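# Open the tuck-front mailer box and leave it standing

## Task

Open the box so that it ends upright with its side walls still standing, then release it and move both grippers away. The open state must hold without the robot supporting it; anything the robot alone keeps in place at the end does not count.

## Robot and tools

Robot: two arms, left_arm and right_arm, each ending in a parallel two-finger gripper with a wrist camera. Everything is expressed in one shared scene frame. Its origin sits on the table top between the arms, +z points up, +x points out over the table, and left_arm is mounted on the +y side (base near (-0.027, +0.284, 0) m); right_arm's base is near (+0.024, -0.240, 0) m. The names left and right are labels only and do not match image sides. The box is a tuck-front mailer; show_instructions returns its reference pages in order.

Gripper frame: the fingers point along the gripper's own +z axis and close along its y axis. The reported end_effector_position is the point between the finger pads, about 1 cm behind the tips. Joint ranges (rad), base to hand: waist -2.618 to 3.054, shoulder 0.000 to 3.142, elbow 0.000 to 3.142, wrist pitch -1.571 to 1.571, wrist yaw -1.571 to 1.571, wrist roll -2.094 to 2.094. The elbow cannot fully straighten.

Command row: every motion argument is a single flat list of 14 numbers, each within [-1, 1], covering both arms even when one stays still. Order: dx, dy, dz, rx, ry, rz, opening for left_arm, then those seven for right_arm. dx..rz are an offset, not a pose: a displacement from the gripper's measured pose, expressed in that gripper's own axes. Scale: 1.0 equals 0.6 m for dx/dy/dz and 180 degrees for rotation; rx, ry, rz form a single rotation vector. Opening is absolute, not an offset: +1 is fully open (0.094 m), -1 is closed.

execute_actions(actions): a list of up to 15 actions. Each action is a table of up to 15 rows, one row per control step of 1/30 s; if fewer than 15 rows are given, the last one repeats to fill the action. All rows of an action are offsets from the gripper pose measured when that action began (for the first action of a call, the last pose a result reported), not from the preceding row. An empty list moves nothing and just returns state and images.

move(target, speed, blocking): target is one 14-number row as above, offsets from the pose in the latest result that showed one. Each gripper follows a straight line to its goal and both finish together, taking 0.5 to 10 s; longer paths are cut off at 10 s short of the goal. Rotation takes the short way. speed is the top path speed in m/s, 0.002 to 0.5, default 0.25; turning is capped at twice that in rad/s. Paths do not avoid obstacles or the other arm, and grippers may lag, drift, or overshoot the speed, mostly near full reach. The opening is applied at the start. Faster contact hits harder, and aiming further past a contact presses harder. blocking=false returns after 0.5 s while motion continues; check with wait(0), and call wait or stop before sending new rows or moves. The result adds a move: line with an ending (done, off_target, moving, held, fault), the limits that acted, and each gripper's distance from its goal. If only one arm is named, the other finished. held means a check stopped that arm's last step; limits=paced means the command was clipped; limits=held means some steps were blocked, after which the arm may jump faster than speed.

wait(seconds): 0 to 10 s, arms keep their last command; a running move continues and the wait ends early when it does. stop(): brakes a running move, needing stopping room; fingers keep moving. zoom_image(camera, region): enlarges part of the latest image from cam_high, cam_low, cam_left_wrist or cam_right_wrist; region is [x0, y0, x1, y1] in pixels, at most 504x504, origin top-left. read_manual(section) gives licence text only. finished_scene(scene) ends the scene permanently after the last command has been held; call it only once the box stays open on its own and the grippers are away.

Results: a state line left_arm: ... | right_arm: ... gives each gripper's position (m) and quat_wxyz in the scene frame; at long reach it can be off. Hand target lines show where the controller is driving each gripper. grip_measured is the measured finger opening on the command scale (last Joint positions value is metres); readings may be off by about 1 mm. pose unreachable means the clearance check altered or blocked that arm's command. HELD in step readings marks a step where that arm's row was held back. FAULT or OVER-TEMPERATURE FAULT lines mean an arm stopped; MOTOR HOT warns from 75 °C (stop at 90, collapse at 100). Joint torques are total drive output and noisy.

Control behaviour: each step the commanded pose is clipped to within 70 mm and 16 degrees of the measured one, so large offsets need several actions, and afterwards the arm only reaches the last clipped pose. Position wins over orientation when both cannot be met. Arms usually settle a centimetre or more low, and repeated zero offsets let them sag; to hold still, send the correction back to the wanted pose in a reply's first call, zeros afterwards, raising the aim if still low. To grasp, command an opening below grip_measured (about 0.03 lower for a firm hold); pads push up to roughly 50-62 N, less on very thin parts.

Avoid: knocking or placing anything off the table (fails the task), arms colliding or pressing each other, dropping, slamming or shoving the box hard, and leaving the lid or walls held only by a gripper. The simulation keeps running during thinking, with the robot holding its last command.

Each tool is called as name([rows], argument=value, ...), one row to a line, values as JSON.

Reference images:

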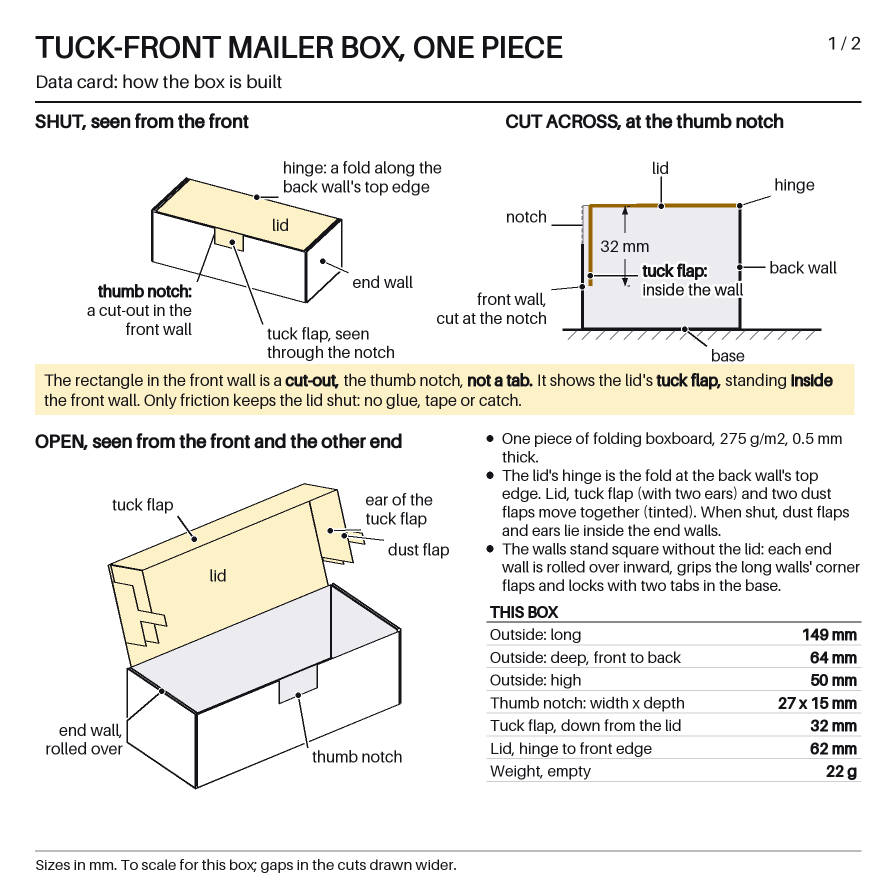

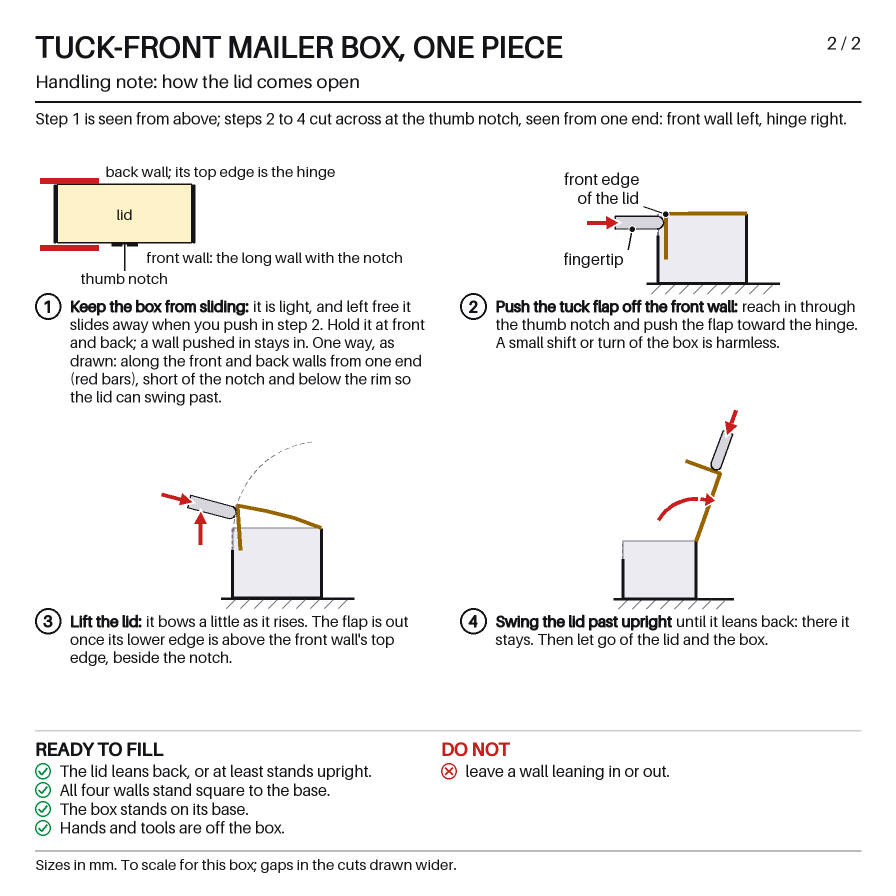

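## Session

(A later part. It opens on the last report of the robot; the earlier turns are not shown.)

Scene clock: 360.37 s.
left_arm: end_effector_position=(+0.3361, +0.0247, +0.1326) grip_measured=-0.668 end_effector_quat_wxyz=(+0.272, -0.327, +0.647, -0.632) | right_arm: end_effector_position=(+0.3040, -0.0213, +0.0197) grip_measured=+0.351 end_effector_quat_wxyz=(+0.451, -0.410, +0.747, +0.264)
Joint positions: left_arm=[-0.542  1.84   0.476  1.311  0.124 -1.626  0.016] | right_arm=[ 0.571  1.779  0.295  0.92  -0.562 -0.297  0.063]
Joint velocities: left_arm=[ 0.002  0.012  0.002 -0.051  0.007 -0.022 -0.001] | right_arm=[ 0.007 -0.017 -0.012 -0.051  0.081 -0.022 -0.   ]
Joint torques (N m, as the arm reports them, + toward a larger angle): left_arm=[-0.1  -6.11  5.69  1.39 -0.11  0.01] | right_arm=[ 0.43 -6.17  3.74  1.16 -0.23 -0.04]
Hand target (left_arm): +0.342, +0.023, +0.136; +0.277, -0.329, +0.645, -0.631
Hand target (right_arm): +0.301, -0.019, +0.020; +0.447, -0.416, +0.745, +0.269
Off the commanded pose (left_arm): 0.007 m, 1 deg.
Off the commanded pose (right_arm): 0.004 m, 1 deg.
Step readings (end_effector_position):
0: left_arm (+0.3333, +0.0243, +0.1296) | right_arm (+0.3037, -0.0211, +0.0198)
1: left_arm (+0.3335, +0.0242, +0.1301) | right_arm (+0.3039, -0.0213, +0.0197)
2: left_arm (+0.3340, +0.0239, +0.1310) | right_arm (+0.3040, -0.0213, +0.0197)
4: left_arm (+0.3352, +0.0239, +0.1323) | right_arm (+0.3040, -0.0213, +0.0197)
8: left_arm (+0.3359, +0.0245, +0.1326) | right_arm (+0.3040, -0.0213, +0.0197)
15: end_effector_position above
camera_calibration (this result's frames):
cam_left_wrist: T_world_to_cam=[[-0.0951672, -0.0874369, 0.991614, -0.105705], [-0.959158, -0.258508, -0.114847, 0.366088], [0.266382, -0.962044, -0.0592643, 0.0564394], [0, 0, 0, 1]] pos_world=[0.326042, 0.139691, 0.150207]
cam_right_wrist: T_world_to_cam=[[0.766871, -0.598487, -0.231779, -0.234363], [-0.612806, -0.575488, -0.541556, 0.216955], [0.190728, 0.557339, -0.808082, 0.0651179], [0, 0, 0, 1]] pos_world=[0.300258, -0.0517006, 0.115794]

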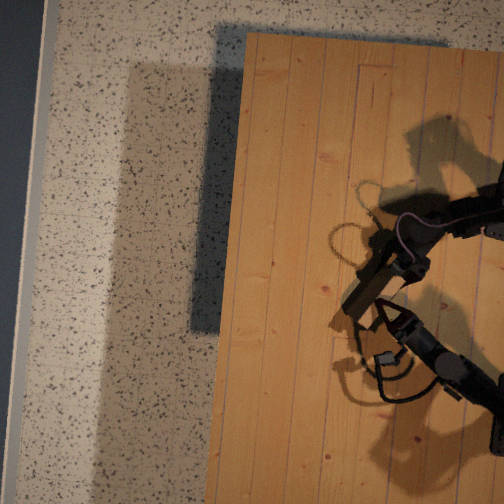

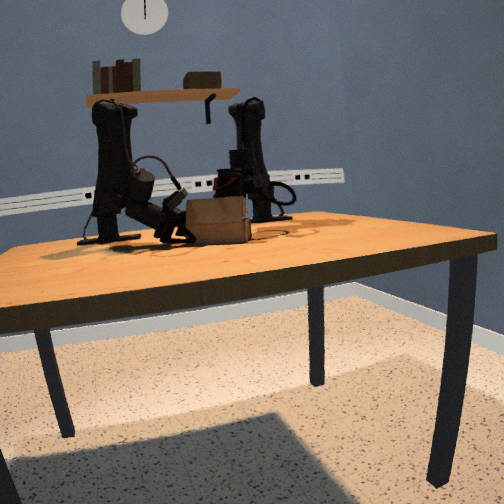

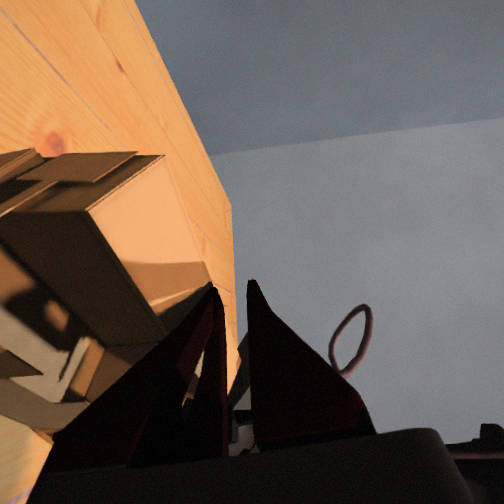

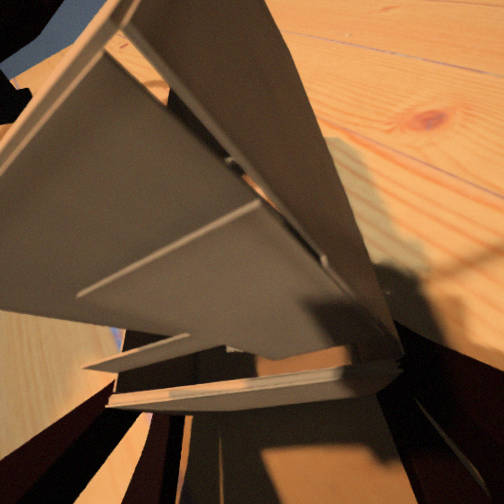

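move(target=[-0.03,-0.015,-0.09,-0.05,0,0.01,-1,0,0,0,0,0,0,0.35], speed=0.08)

move(target=[0,0.07,0.015,0,0,0,-1,0,0,0,0,0,0,0.35], speed=0.08)

Scene clock: 371.00 s.
left_arm: end_effector_position=(+0.3084, +0.0696, +0.1398) grip_measured=-0.977 end_effector_quat_wxyz=(+0.251, -0.341, +0.702, -0.573) | right_arm: end_effector_position=(+0.3040, -0.0213, +0.0197) grip_measured=+0.351 end_effector_quat_wxyz=(+0.452, -0.409, +0.747, +0.264)
Joint positions: left_arm=[-0.438  1.454  0.38   0.849  0.231 -1.557  0.001] | right_arm=[ 0.571  1.779  0.295  0.92  -0.561 -0.297  0.063]
Joint velocities: left_arm=[ 0.002 -0.002 -0.002 -0.022  0.022  0.022  0.   ] | right_arm=[ 0.007 -0.042  0.002  0.022  0.037 -0.051 -0.002]
Joint torques (N m, as the arm reports them, + toward a larger angle): left_arm=[ 0.7  -6.19  4.89  1.47  0.1   0.08] | right_arm=[-0.06 -5.53  3.4   1.34 -0.15 -0.01]
Hand target (left_arm): +0.307, +0.073, +0.145; +0.256, -0.337, +0.701, -0.574
Hand target (right_arm): +0.304, -0.021, +0.020; +0.452, -0.409, +0.747, +0.264
Off the commanded pose (left_arm): 0.005 m, 1 deg.
Off the commanded pose (right_arm): 0.000 m, 0 deg.
move: done
camera_calibration (this result's frames):
cam_left_wrist: T_world_to_cam=[[0.0132484, -0.210512, 0.977502, -0.134508], [-0.97055, -0.237874, -0.0380736, 0.343295], [0.240537, -0.948209, -0.207463, 0.135198], [0, 0, 0, 1]] pos_world=[0.302447, 0.181541, 0.1726]
cam_right_wrist: T_world_to_cam=[[0.766778, -0.598744, -0.231423, -0.23442], [-0.612758, -0.575314, -0.541794, 0.21702], [0.191256, 0.557242, -0.808024, 0.0649924], [0, 0, 0, 1]] pos_world=[0.300299, -0.0517196, 0.115845]

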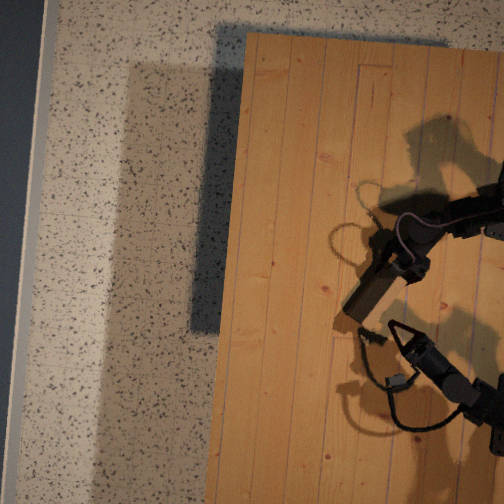

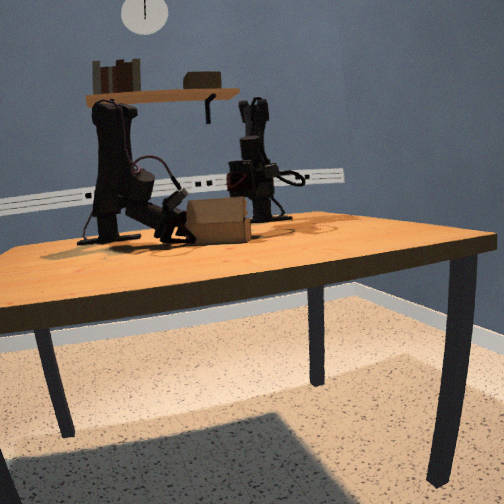

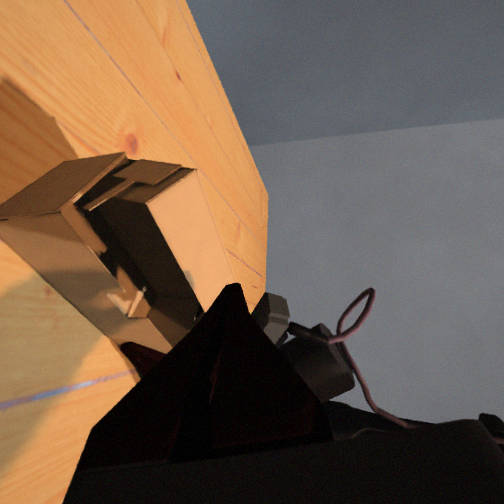

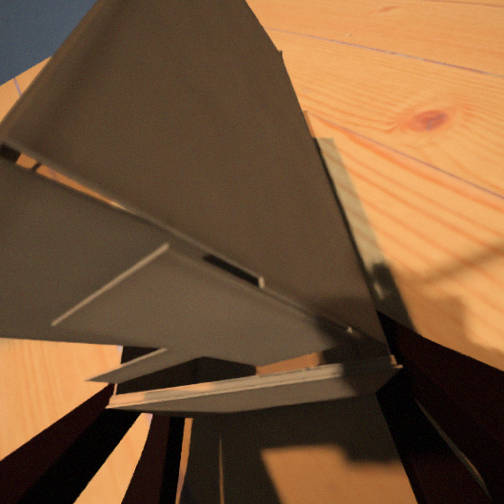

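Scene clock: 372.23 s.
left_arm: end_effector_position=(+0.3089, +0.0693, +0.0975) grip_measured=-0.977 end_effector_quat_wxyz=(+0.250, -0.342, +0.703, -0.571) | right_arm: end_effector_position=(+0.3040, -0.0213, +0.0197) grip_measured=+0.351 end_effector_quat_wxyz=(+0.452, -0.409, +0.747, +0.264)
Joint positions: left_arm=[-0.438  1.688  0.323  1.134  0.231 -1.558  0.001] | right_arm=[ 0.571  1.779  0.295  0.92  -0.561 -0.297  0.063]
Joint velocities: left_arm=[ 0.002 -0.017 -0.037  0.095 -0.007 -0.037 -0.001] | right_arm=[ 0.007  0.002 -0.012 -0.022  0.022 -0.007 -0.   ]
Joint torques (N m, as the arm reports them, + toward a larger angle): left_arm=[-0.36 -4.18  3.43  1.85 -0.01 -0.02] | right_arm=[-0.04 -5.58  3.43  1.32 -0.16  0.01]
Hand target (left_arm): +0.307, +0.069, +0.096; +0.251, -0.341, +0.702, -0.573
Hand target (right_arm): +0.304, -0.021, +0.020; +0.452, -0.409, +0.747, +0.264
Off the commanded pose (left_arm): 0.002 m, 0 deg.
Off the commanded pose (right_arm): 0.000 m, 0 deg.
move: done
camera_calibration (this result's frames):
cam_left_wrist: T_world_to_cam=[[0.0193293, -0.212374, 0.976997, -0.0948989], [-0.970708, -0.23805, -0.0325411, 0.341631], [0.239485, -0.94775, -0.210754, 0.12667], [0, 0, 0, 1]] pos_world=[0.303123, 0.181223, 0.130529]
cam_right_wrist: T_world_to_cam=[[0.766778, -0.598744, -0.231423, -0.23442], [-0.612758, -0.575314, -0.541794, 0.21702], [0.191256, 0.557242, -0.808024, 0.0649924], [0, 0, 0, 1]] pos_world=[0.300299, -0.0517196, 0.115845]

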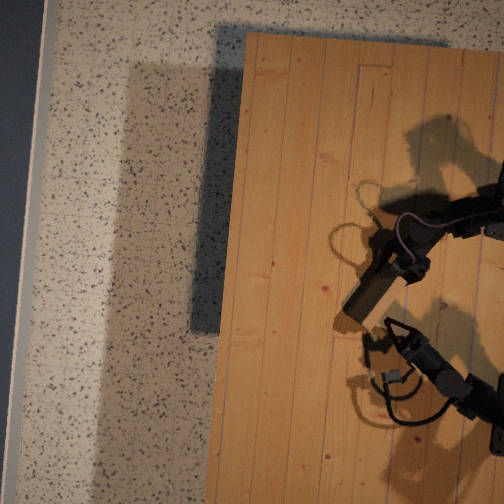

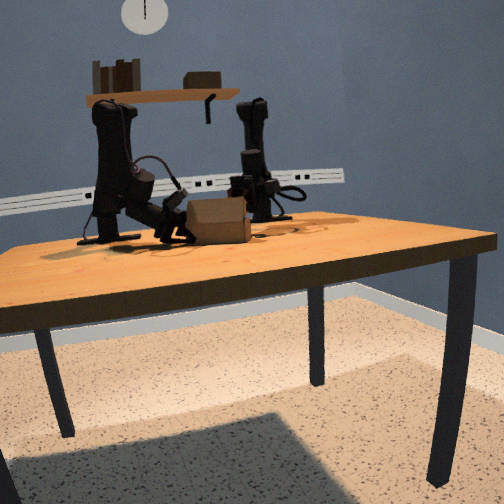

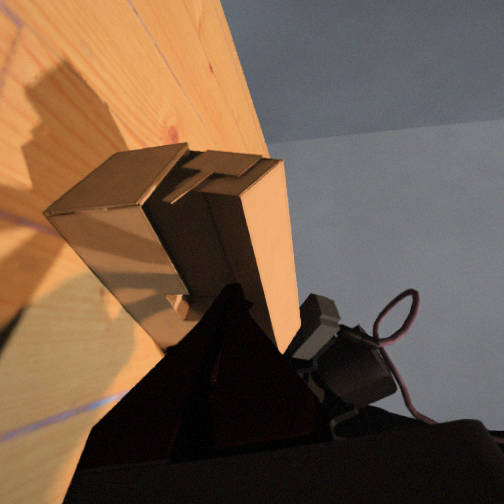

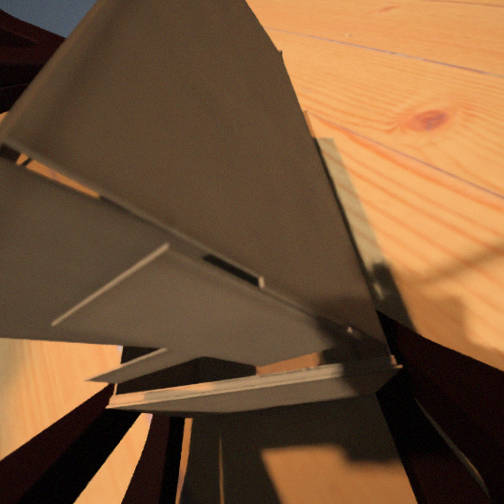

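Tip is under the flap. Push in.

move(target=[-0.005,-0.025,0.06,0.01,0,0,-1,0,0,0,0,0,0,0.35], speed=0.06)

move(target=[-0.015,-0.065,0.11,0,0,0,-1,0,0,0,0,0,0,0.35], speed=0.06)

Scene clock: 380.57 s.
left_arm: end_effector_position=(+0.3348, +0.0532, +0.0970) grip_measured=-0.977 end_effector_quat_wxyz=(+0.250, -0.343, +0.698, -0.576) | right_arm: end_effector_position=(+0.3040, -0.0213, +0.0197) grip_measured=+0.351 end_effector_quat_wxyz=(+0.452, -0.409, +0.747, +0.264)
Joint positions: left_arm=[-0.449  1.792  0.439  1.136  0.22  -1.57   0.001] | right_arm=[ 0.571  1.779  0.295  0.92  -0.561 -0.297  0.063]
Joint velocities: left_arm=[ 0.012  0.002 -0.012  0.022 -0.007 -0.095 -0.   ] | right_arm=[-0.002  0.007  0.007  0.022 -0.007 -0.066  0.   ]
Joint torques (N m, as the arm reports them, + toward a larger angle): left_arm=[-0.77 -5.31  5.83  1.62 -0.06 -0.01] | right_arm=[ 0.02 -5.55  3.52  1.34 -0.18 -0.03]
Hand target (left_arm): +0.340, +0.047, +0.103; +0.255, -0.338, +0.694, -0.582
Hand target (right_arm): +0.304, -0.021, +0.020; +0.452, -0.409, +0.747, +0.264
Off the commanded pose (left_arm): 0.011 m, 1 deg.
Off the commanded pose (right_arm): 0.000 m, 0 deg.
move: off_target (left_arm)
camera_calibration (this result's frames):
cam_left_wrist: T_world_to_cam=[[0.0153985, -0.199961, 0.979683, -0.0979014], [-0.969896, -0.241139, -0.0339738, 0.362959], [0.243033, -0.949667, -0.197655, 0.10274], [0, 0, 0, 1]] pos_world=[0.32857, 0.165516, 0.12855]
cam_right_wrist: T_world_to_cam=[[0.766778, -0.598744, -0.231423, -0.23442], [-0.612758, -0.575314, -0.541794, 0.21702], [0.191256, 0.557242, -0.808024, 0.0649924], [0, 0, 0, 1]] pos_world=[0.300299, -0.0517196, 0.115845]

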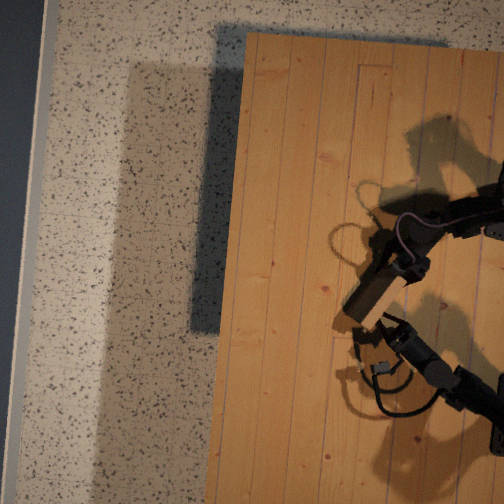

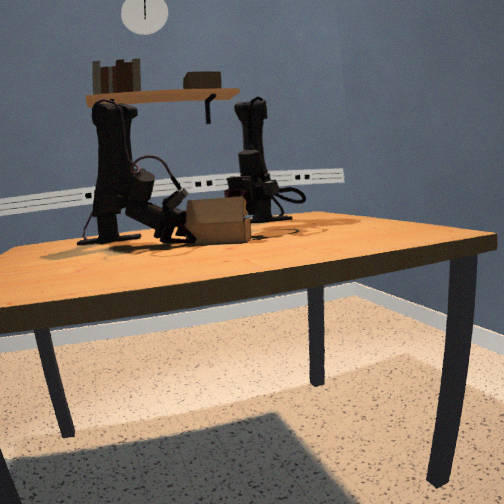

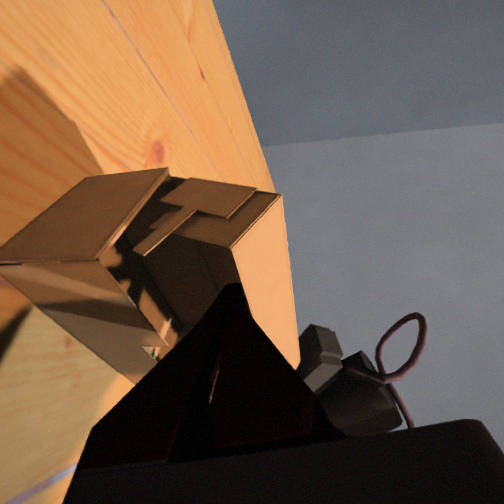

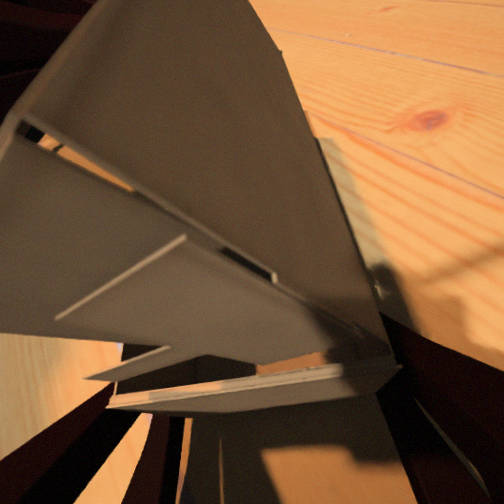

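Scene clock: 382.17 s.
left_arm: end_effector_position=(+0.3902, +0.0203, +0.1122) grip_measured=-0.977 end_effector_quat_wxyz=(+0.244, -0.347, +0.702, -0.572) | right_arm: end_effector_position=(+0.3088, -0.0243, +0.0199) grip_measured=+0.351 end_effector_quat_wxyz=(+0.455, -0.398, +0.754, +0.255)
Joint positions: left_arm=[-0.458  1.886  0.726  0.926  0.213 -1.575  0.001] | right_arm=[ 0.571  1.779  0.295  0.929 -0.532 -0.279  0.063]
Joint velocities: left_arm=[ 0.002  0.007  0.007  0.022 -0.022 -0.037 -0.002] | right_arm=[ 0.002 -0.012 -0.007  0.022  0.022  0.007  0.   ]
Joint torques (N m, as the arm reports them, + toward a larger angle): left_arm=[-0.61 -6.99  7.07  1.48 -0.08 -0.02] | right_arm=[ 0.03 -5.5   3.51  1.31 -0.38 -0.15]
Hand target (left_arm): +0.397, +0.014, +0.120; +0.250, -0.343, +0.698, -0.576
Hand target (right_arm): +0.304, -0.021, +0.020; +0.452, -0.409, +0.747, +0.264
Off the commanded pose (left_arm): 0.012 m, 1 deg.
Off the commanded pose (right_arm): 0.006 m, 2 deg.
move: off_target (left_arm)
camera_calibration (this result's frames):
cam_left_wrist: T_world_to_cam=[[0.0309688, -0.205187, 0.978233, -0.126074], [-0.970954, -0.238489, -0.0192853, 0.407986], [0.237255, -0.949221, -0.206613, 0.0642602], [0, 0, 0, 1]] pos_world=[0.384794, 0.132428, 0.144475]
cam_right_wrist: T_world_to_cam=[[0.746428, -0.62466, -0.229446, -0.234208], [-0.631508, -0.556169, -0.540254, 0.22457], [0.209864, 0.548157, -0.809618, 0.0598623], [0, 0, 0, 1]] pos_world=[0.304075, -0.0542155, 0.116052]

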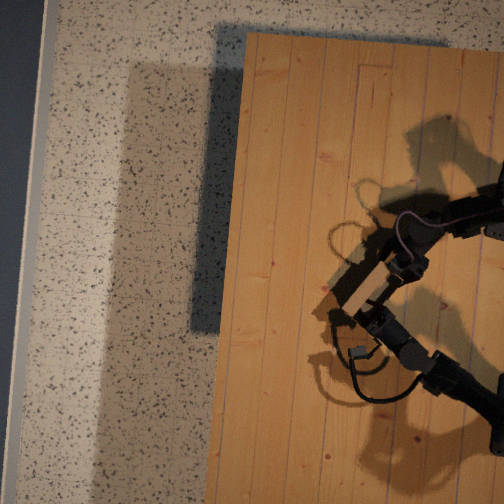

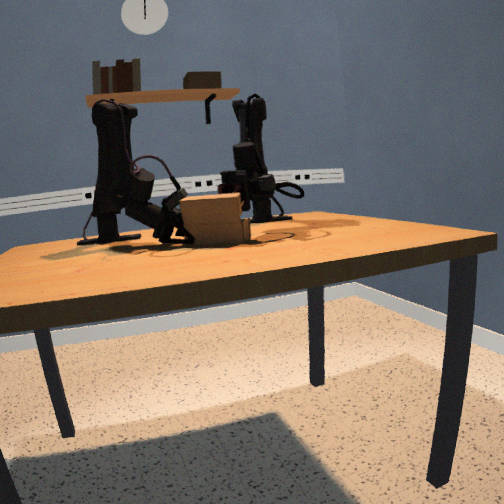

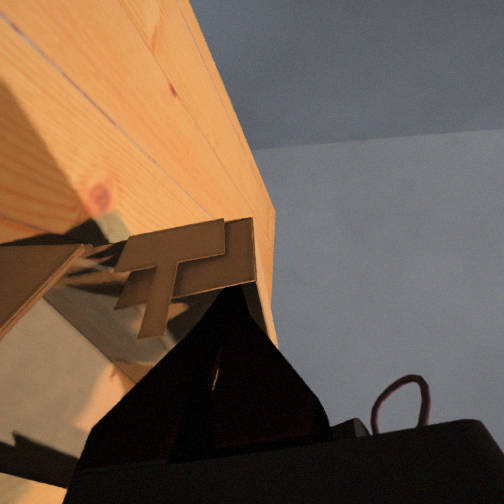

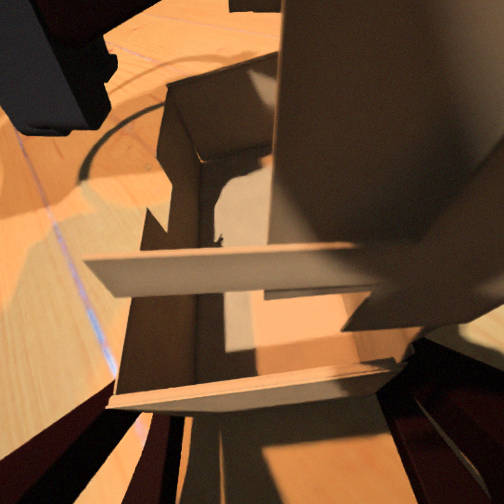

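move(target=[0,-0.02,0.065,-0.04,0,0,-1,0,0.004,0,-0.004,0,0,0.35], speed=0.06)

move(target=[0,0.02,-0.2,0,0,0,-1,0,0,0,0,0,0,0.35], speed=0.12)

Scene clock: 388.67 s.
left_arm: end_effector_position=(+0.4128, -0.0017, +0.1076) grip_measured=-0.977 end_effector_quat_wxyz=(+0.208, -0.363, +0.739, -0.527) | right_arm: end_effector_position=(+0.3208, -0.0337, +0.0207) grip_measured=+0.351 end_effector_quat_wxyz=(+0.465, -0.367, +0.771, +0.237)
Joint positions: left_arm=[-0.474  1.918  0.939  0.604  0.217 -1.567  0.001] | right_arm=[ 0.56   1.779  0.295  0.947 -0.471 -0.237  0.063]
Joint velocities: left_arm=[ 0.002 -0.007  0.022 -0.022 -0.037 -0.007 -0.001] | right_arm=[ 0.007  0.007 -0.022  0.007 -0.095 -0.081 -0.001]
Joint torques (N m, as the arm reports them, + toward a larger angle): left_arm=[-0.56 -7.59  7.85  1.43 -0.2   0.07] | right_arm=[ 0.88 -5.7   3.31  1.23 -0.71 -0.35]
Hand target (left_arm): +0.421, -0.006, +0.115; +0.222, -0.362, +0.736, -0.527
Hand target (right_arm): +0.307, -0.024, +0.020; +0.454, -0.399, +0.753, +0.260
Off the commanded pose (left_arm): 0.012 m, 2 deg.
Off the commanded pose (right_arm): 0.018 m, 5 deg.
move: off_target (left_arm, right_arm)
camera_calibration (this result's frames):
cam_left_wrist: T_world_to_cam=[[0.140674, -0.27683, 0.950566, -0.169215], [-0.97225, -0.2199, 0.0798421, 0.414556], [0.186927, -0.935419, -0.300082, 0.0678789], [0, 0, 0, 1]] pos_world=[0.414167, 0.107812, 0.14812]
cam_right_wrist: T_world_to_cam=[[0.692617, -0.683597, -0.230166, -0.233511], [-0.675683, -0.503208, -0.538733, 0.243249], [0.252455, 0.528655, -0.810426, 0.0488988], [0, 0, 0, 1]] pos_world=[0.313748, -0.0630731, 0.116929]

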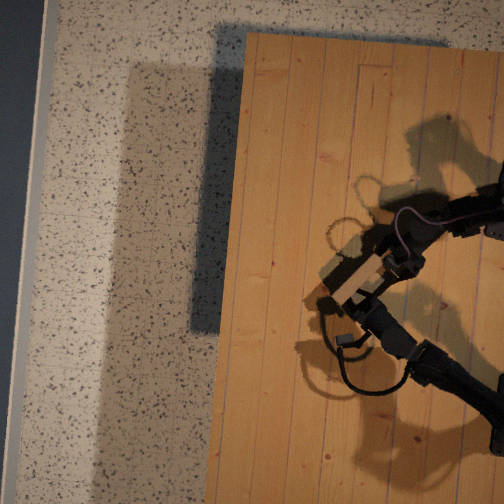

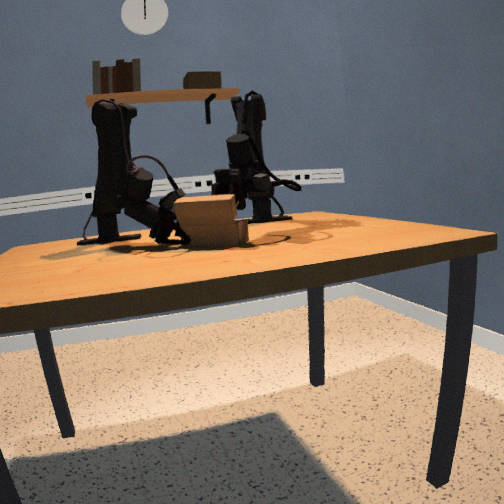

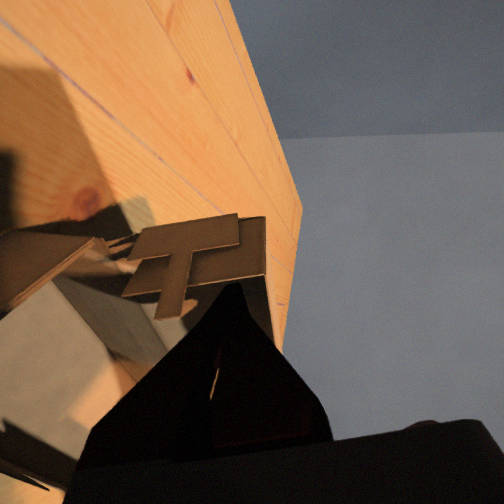

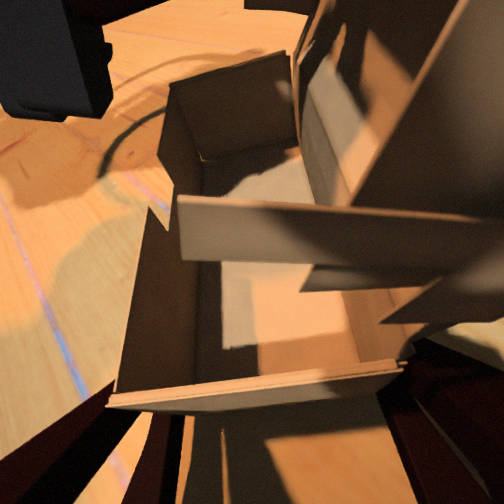

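Scene clock: 390.23 s.
left_arm: end_effector_position=(+0.3289, +0.0720, +0.1377) grip_measured=-0.977 end_effector_quat_wxyz=(+0.206, -0.365, +0.740, -0.525) | right_arm: end_effector_position=(+0.3227, -0.0344, +0.0220) grip_measured=+0.351 end_effector_quat_wxyz=(+0.468, -0.363, +0.771, +0.234)
Joint positions: left_arm=[-0.38   1.447  0.563  0.495  0.304 -1.533  0.001] | right_arm=[ 0.56   1.779  0.295  0.955 -0.463 -0.233  0.063]
Joint velocities: left_arm=[ 0.012  0.012 -0.002  0.051 -0.066 -0.051 -0.   ] | right_arm=[ 0.002  0.007 -0.007 -0.022  0.022 -0.095 -0.   ]
Joint torques (N m, as the arm reports them, + toward a larger angle): left_arm=[ 0.68 -6.65  5.19  1.38  0.13  0.08] | right_arm=[ 0.08 -5.62  3.56  1.28 -0.2  -0.03]
Hand target (left_arm): +0.327, +0.076, +0.142; +0.209, -0.363, +0.740, -0.526
Hand target (right_arm): +0.321, -0.034, +0.021; +0.465, -0.366, +0.771, +0.237
Off the commanded pose (left_arm): 0.005 m, 0 deg.
Off the commanded pose (right_arm): 0.002 m, 1 deg.
move: done
camera_calibration (this result's frames):
cam_left_wrist: T_world_to_cam=[[0.147636, -0.277327, 0.949365, -0.167676], [-0.971429, -0.221003, 0.0865082, 0.345657], [0.185821, -0.935012, -0.302031, 0.162146], [0, 0, 0, 1]] pos_world=[0.330406, 0.181499, 0.178257]
cam_right_wrist: T_world_to_cam=[[0.687682, -0.689597, -0.227043, -0.233755], [-0.677026, -0.496194, -0.543532, 0.245638], [0.262161, 0.527491, -0.808099, 0.046599], [0, 0, 0, 1]] pos_world=[0.314836, -0.063893, 0.118097]

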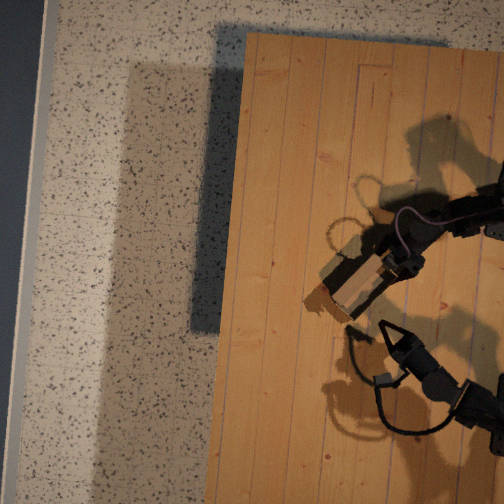

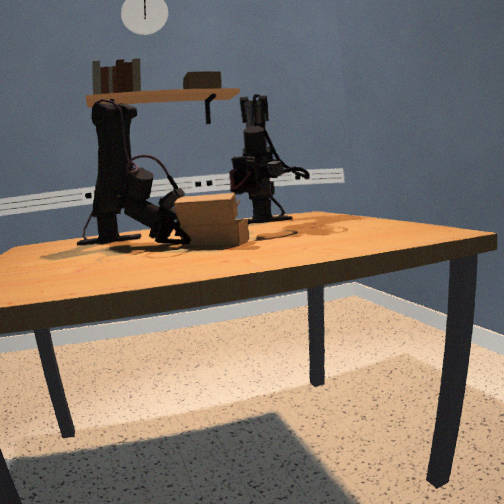

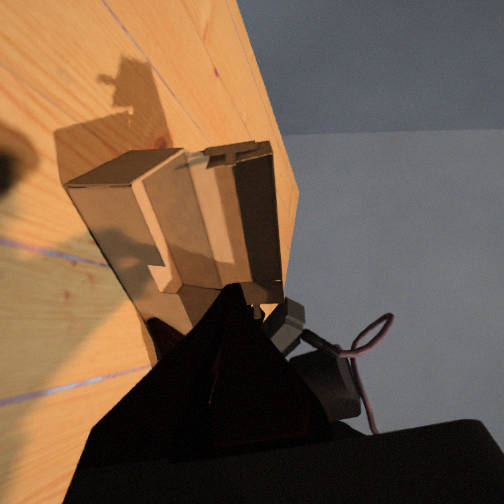

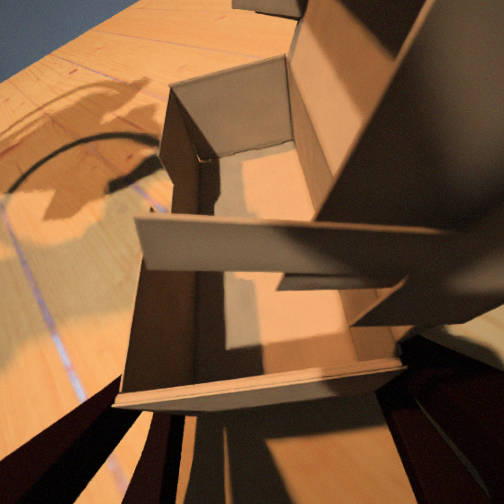

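Release and view from the end.

execute_actions([
  [[0,0,0,0,0,0,-1,0,0,0,0,0,0,0.9]],
])

move(target=[0,-0.02,-0.05,0,0,0,-1,0,0,-0.16,0,0,0,0.9], speed=0.15)

Scene clock: 396.17 s.
left_arm: end_effector_position=(+0.3287, +0.0720, +0.1373) grip_measured=-0.977 end_effector_quat_wxyz=(+0.206, -0.365, +0.741, -0.525) | right_arm: end_effector_position=(+0.3227, -0.0344, +0.0219) grip_measured=+0.898 end_effector_quat_wxyz=(+0.468, -0.363, +0.771, +0.234)
Joint positions: left_arm=[-0.38   1.447  0.563  0.493  0.305 -1.533  0.001] | right_arm=[ 0.56   1.779  0.295  0.954 -0.463 -0.233  0.089]
Joint velocities: left_arm=[-0.012 -0.002 -0.017 -0.037 -0.007  0.007 -0.   ] | right_arm=[-0.017 -0.002  0.007  0.037 -0.037  0.007  0.   ]
Joint torques (N m, as the arm reports them, + toward a larger angle): left_arm=[-0.01 -4.79  5.7   1.53  0.05 -0.02] | right_arm=[-0.03 -5.63  3.62  1.38 -0.15 -0.01]
Hand target (left_arm): +0.329, +0.072, +0.138; +0.206, -0.365, +0.740, -0.525
Hand target (right_arm): +0.323, -0.034, +0.022; +0.468, -0.363, +0.771, +0.234
Off the commanded pose (left_arm): 0.000 m, 0 deg.
Off the commanded pose (right_arm): 0.000 m, 0 deg.
Step readings (end_effector_position):
0: left_arm (+0.3287, +0.0720, +0.1373) | right_arm (+0.3227, -0.0344, +0.0220)
1: left_arm (+0.3287, +0.0720, +0.1373) | right_arm (+0.3228, -0.0344, +0.0220)
2: left_arm (+0.3287, +0.0720, +0.1373) | right_arm (+0.3227, -0.0344, +0.0220)
4: left_arm (+0.3287, +0.0720, +0.1373) | right_arm (+0.3227, -0.0344, +0.0219)
8: left_arm (+0.3287, +0.0720, +0.1373) | right_arm (+0.3227, -0.0344, +0.0219)
15: end_effector_position above
camera_calibration (this result's frames):
cam_left_wrist: T_world_to_cam=[[0.148613, -0.278027, 0.949008, -0.167572], [-0.971504, -0.220235, 0.0876139, 0.345283], [0.184646, -0.934985, -0.302834, 0.162538], [0, 0, 0, 1]] pos_world=[0.330335, 0.181425, 0.177998]
cam_right_wrist: T_world_to_cam=[[0.687602, -0.689629, -0.227189, -0.233727], [-0.677219, -0.496271, -0.543222, 0.245614], [0.261875, 0.527377, -0.808267, 0.0466494], [0, 0, 0, 1]] pos_world=[0.314829, -0.0638959, 0.118028]

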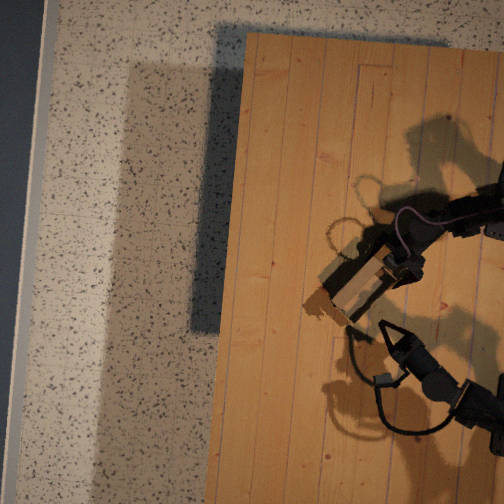

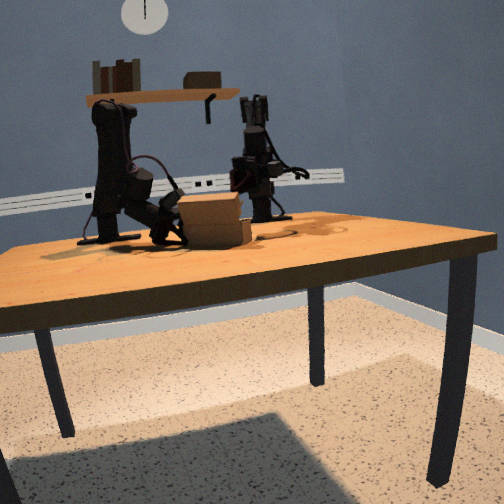

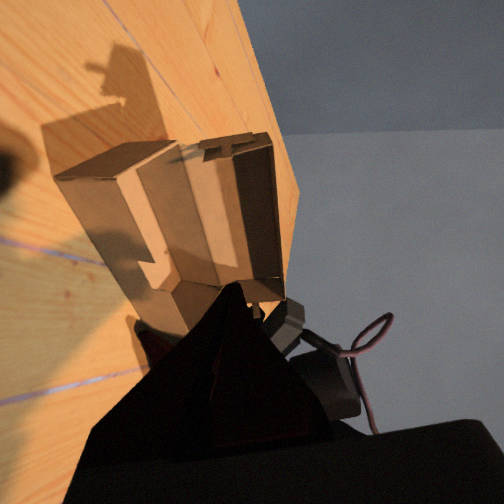

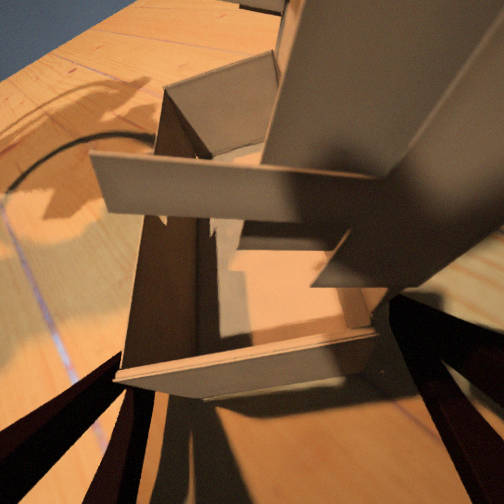

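Scene clock: 397.53 s.
left_arm: end_effector_position=(+0.3156, +0.0841, +0.1586) grip_measured=-0.977 end_effector_quat_wxyz=(+0.204, -0.367, +0.740, -0.525) | right_arm: end_effector_position=(+0.2643, -0.1036, +0.0507) grip_measured=+0.898 end_effector_quat_wxyz=(+0.451, -0.357, +0.784, +0.233)
Joint positions: left_arm=[-0.354  1.312  0.563  0.353  0.33  -1.526  0.001] | right_arm=[ 0.272  1.146  0.123  0.345 -0.688 -0.423  0.089]
Joint velocities: left_arm=[-0.007 -0.007 -0.007  0.007  0.037  0.066 -0.001] | right_arm=[ 0.002  0.002  0.017 -0.11   0.007 -0.022 -0.001]
Joint torques (N m, as the arm reports them, + toward a larger angle): left_arm=[ 0.76 -5.94  5.19  1.38  0.15  0.07] | right_arm=[-0.83 -3.62  7.06  1.12 -0.39 -0.06]
Hand target (left_arm): +0.312, +0.088, +0.160; +0.206, -0.365, +0.741, -0.525
Hand target (right_arm): +0.271, -0.102, +0.064; +0.467, -0.365, +0.771, +0.232
Off the commanded pose (left_arm): 0.006 m, 0 deg.
Off the commanded pose (right_arm): 0.016 m, 3 deg.
move: off_target (right_arm)
camera_calibration (this result's frames):
cam_left_wrist: T_world_to_cam=[[0.152937, -0.275442, 0.949074, -0.184016], [-0.971009, -0.220421, 0.0925007, 0.332422], [0.183717, -0.935706, -0.301167, 0.182815], [0, 0, 0, 1]] pos_world=[0.317341, 0.193648, 0.198953]
cam_right_wrist: T_world_to_cam=[[0.669023, -0.701562, -0.245397, -0.230128], [-0.705288, -0.495097, -0.507393, 0.193112], [0.234472, 0.512533, -0.826035, 0.128297], [0, 0, 0, 1]] pos_world=[0.260078, -0.131596, 0.147489]

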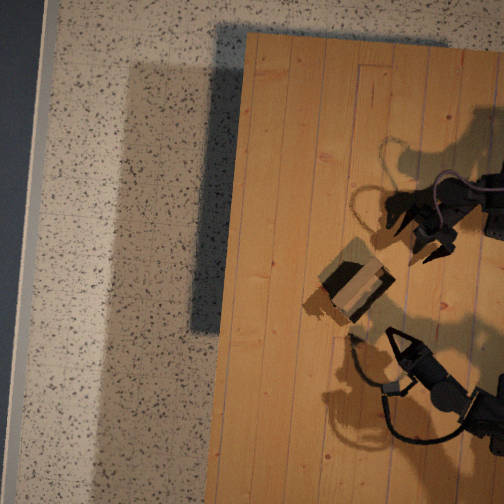

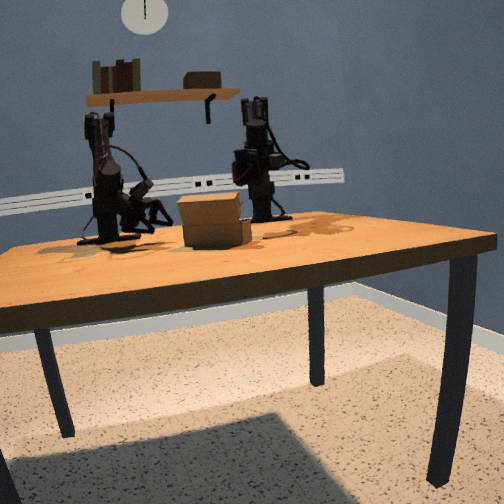

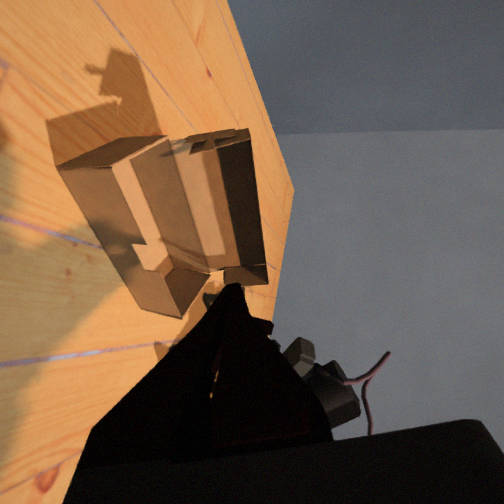

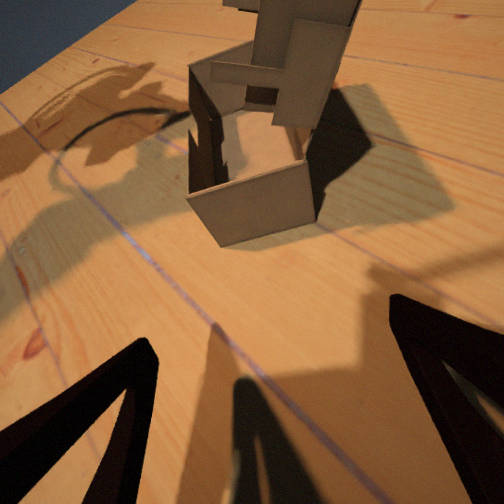

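The lid leans back and the walls are standing.

finished_scene(scene=1)

The scene is finished: the task was done.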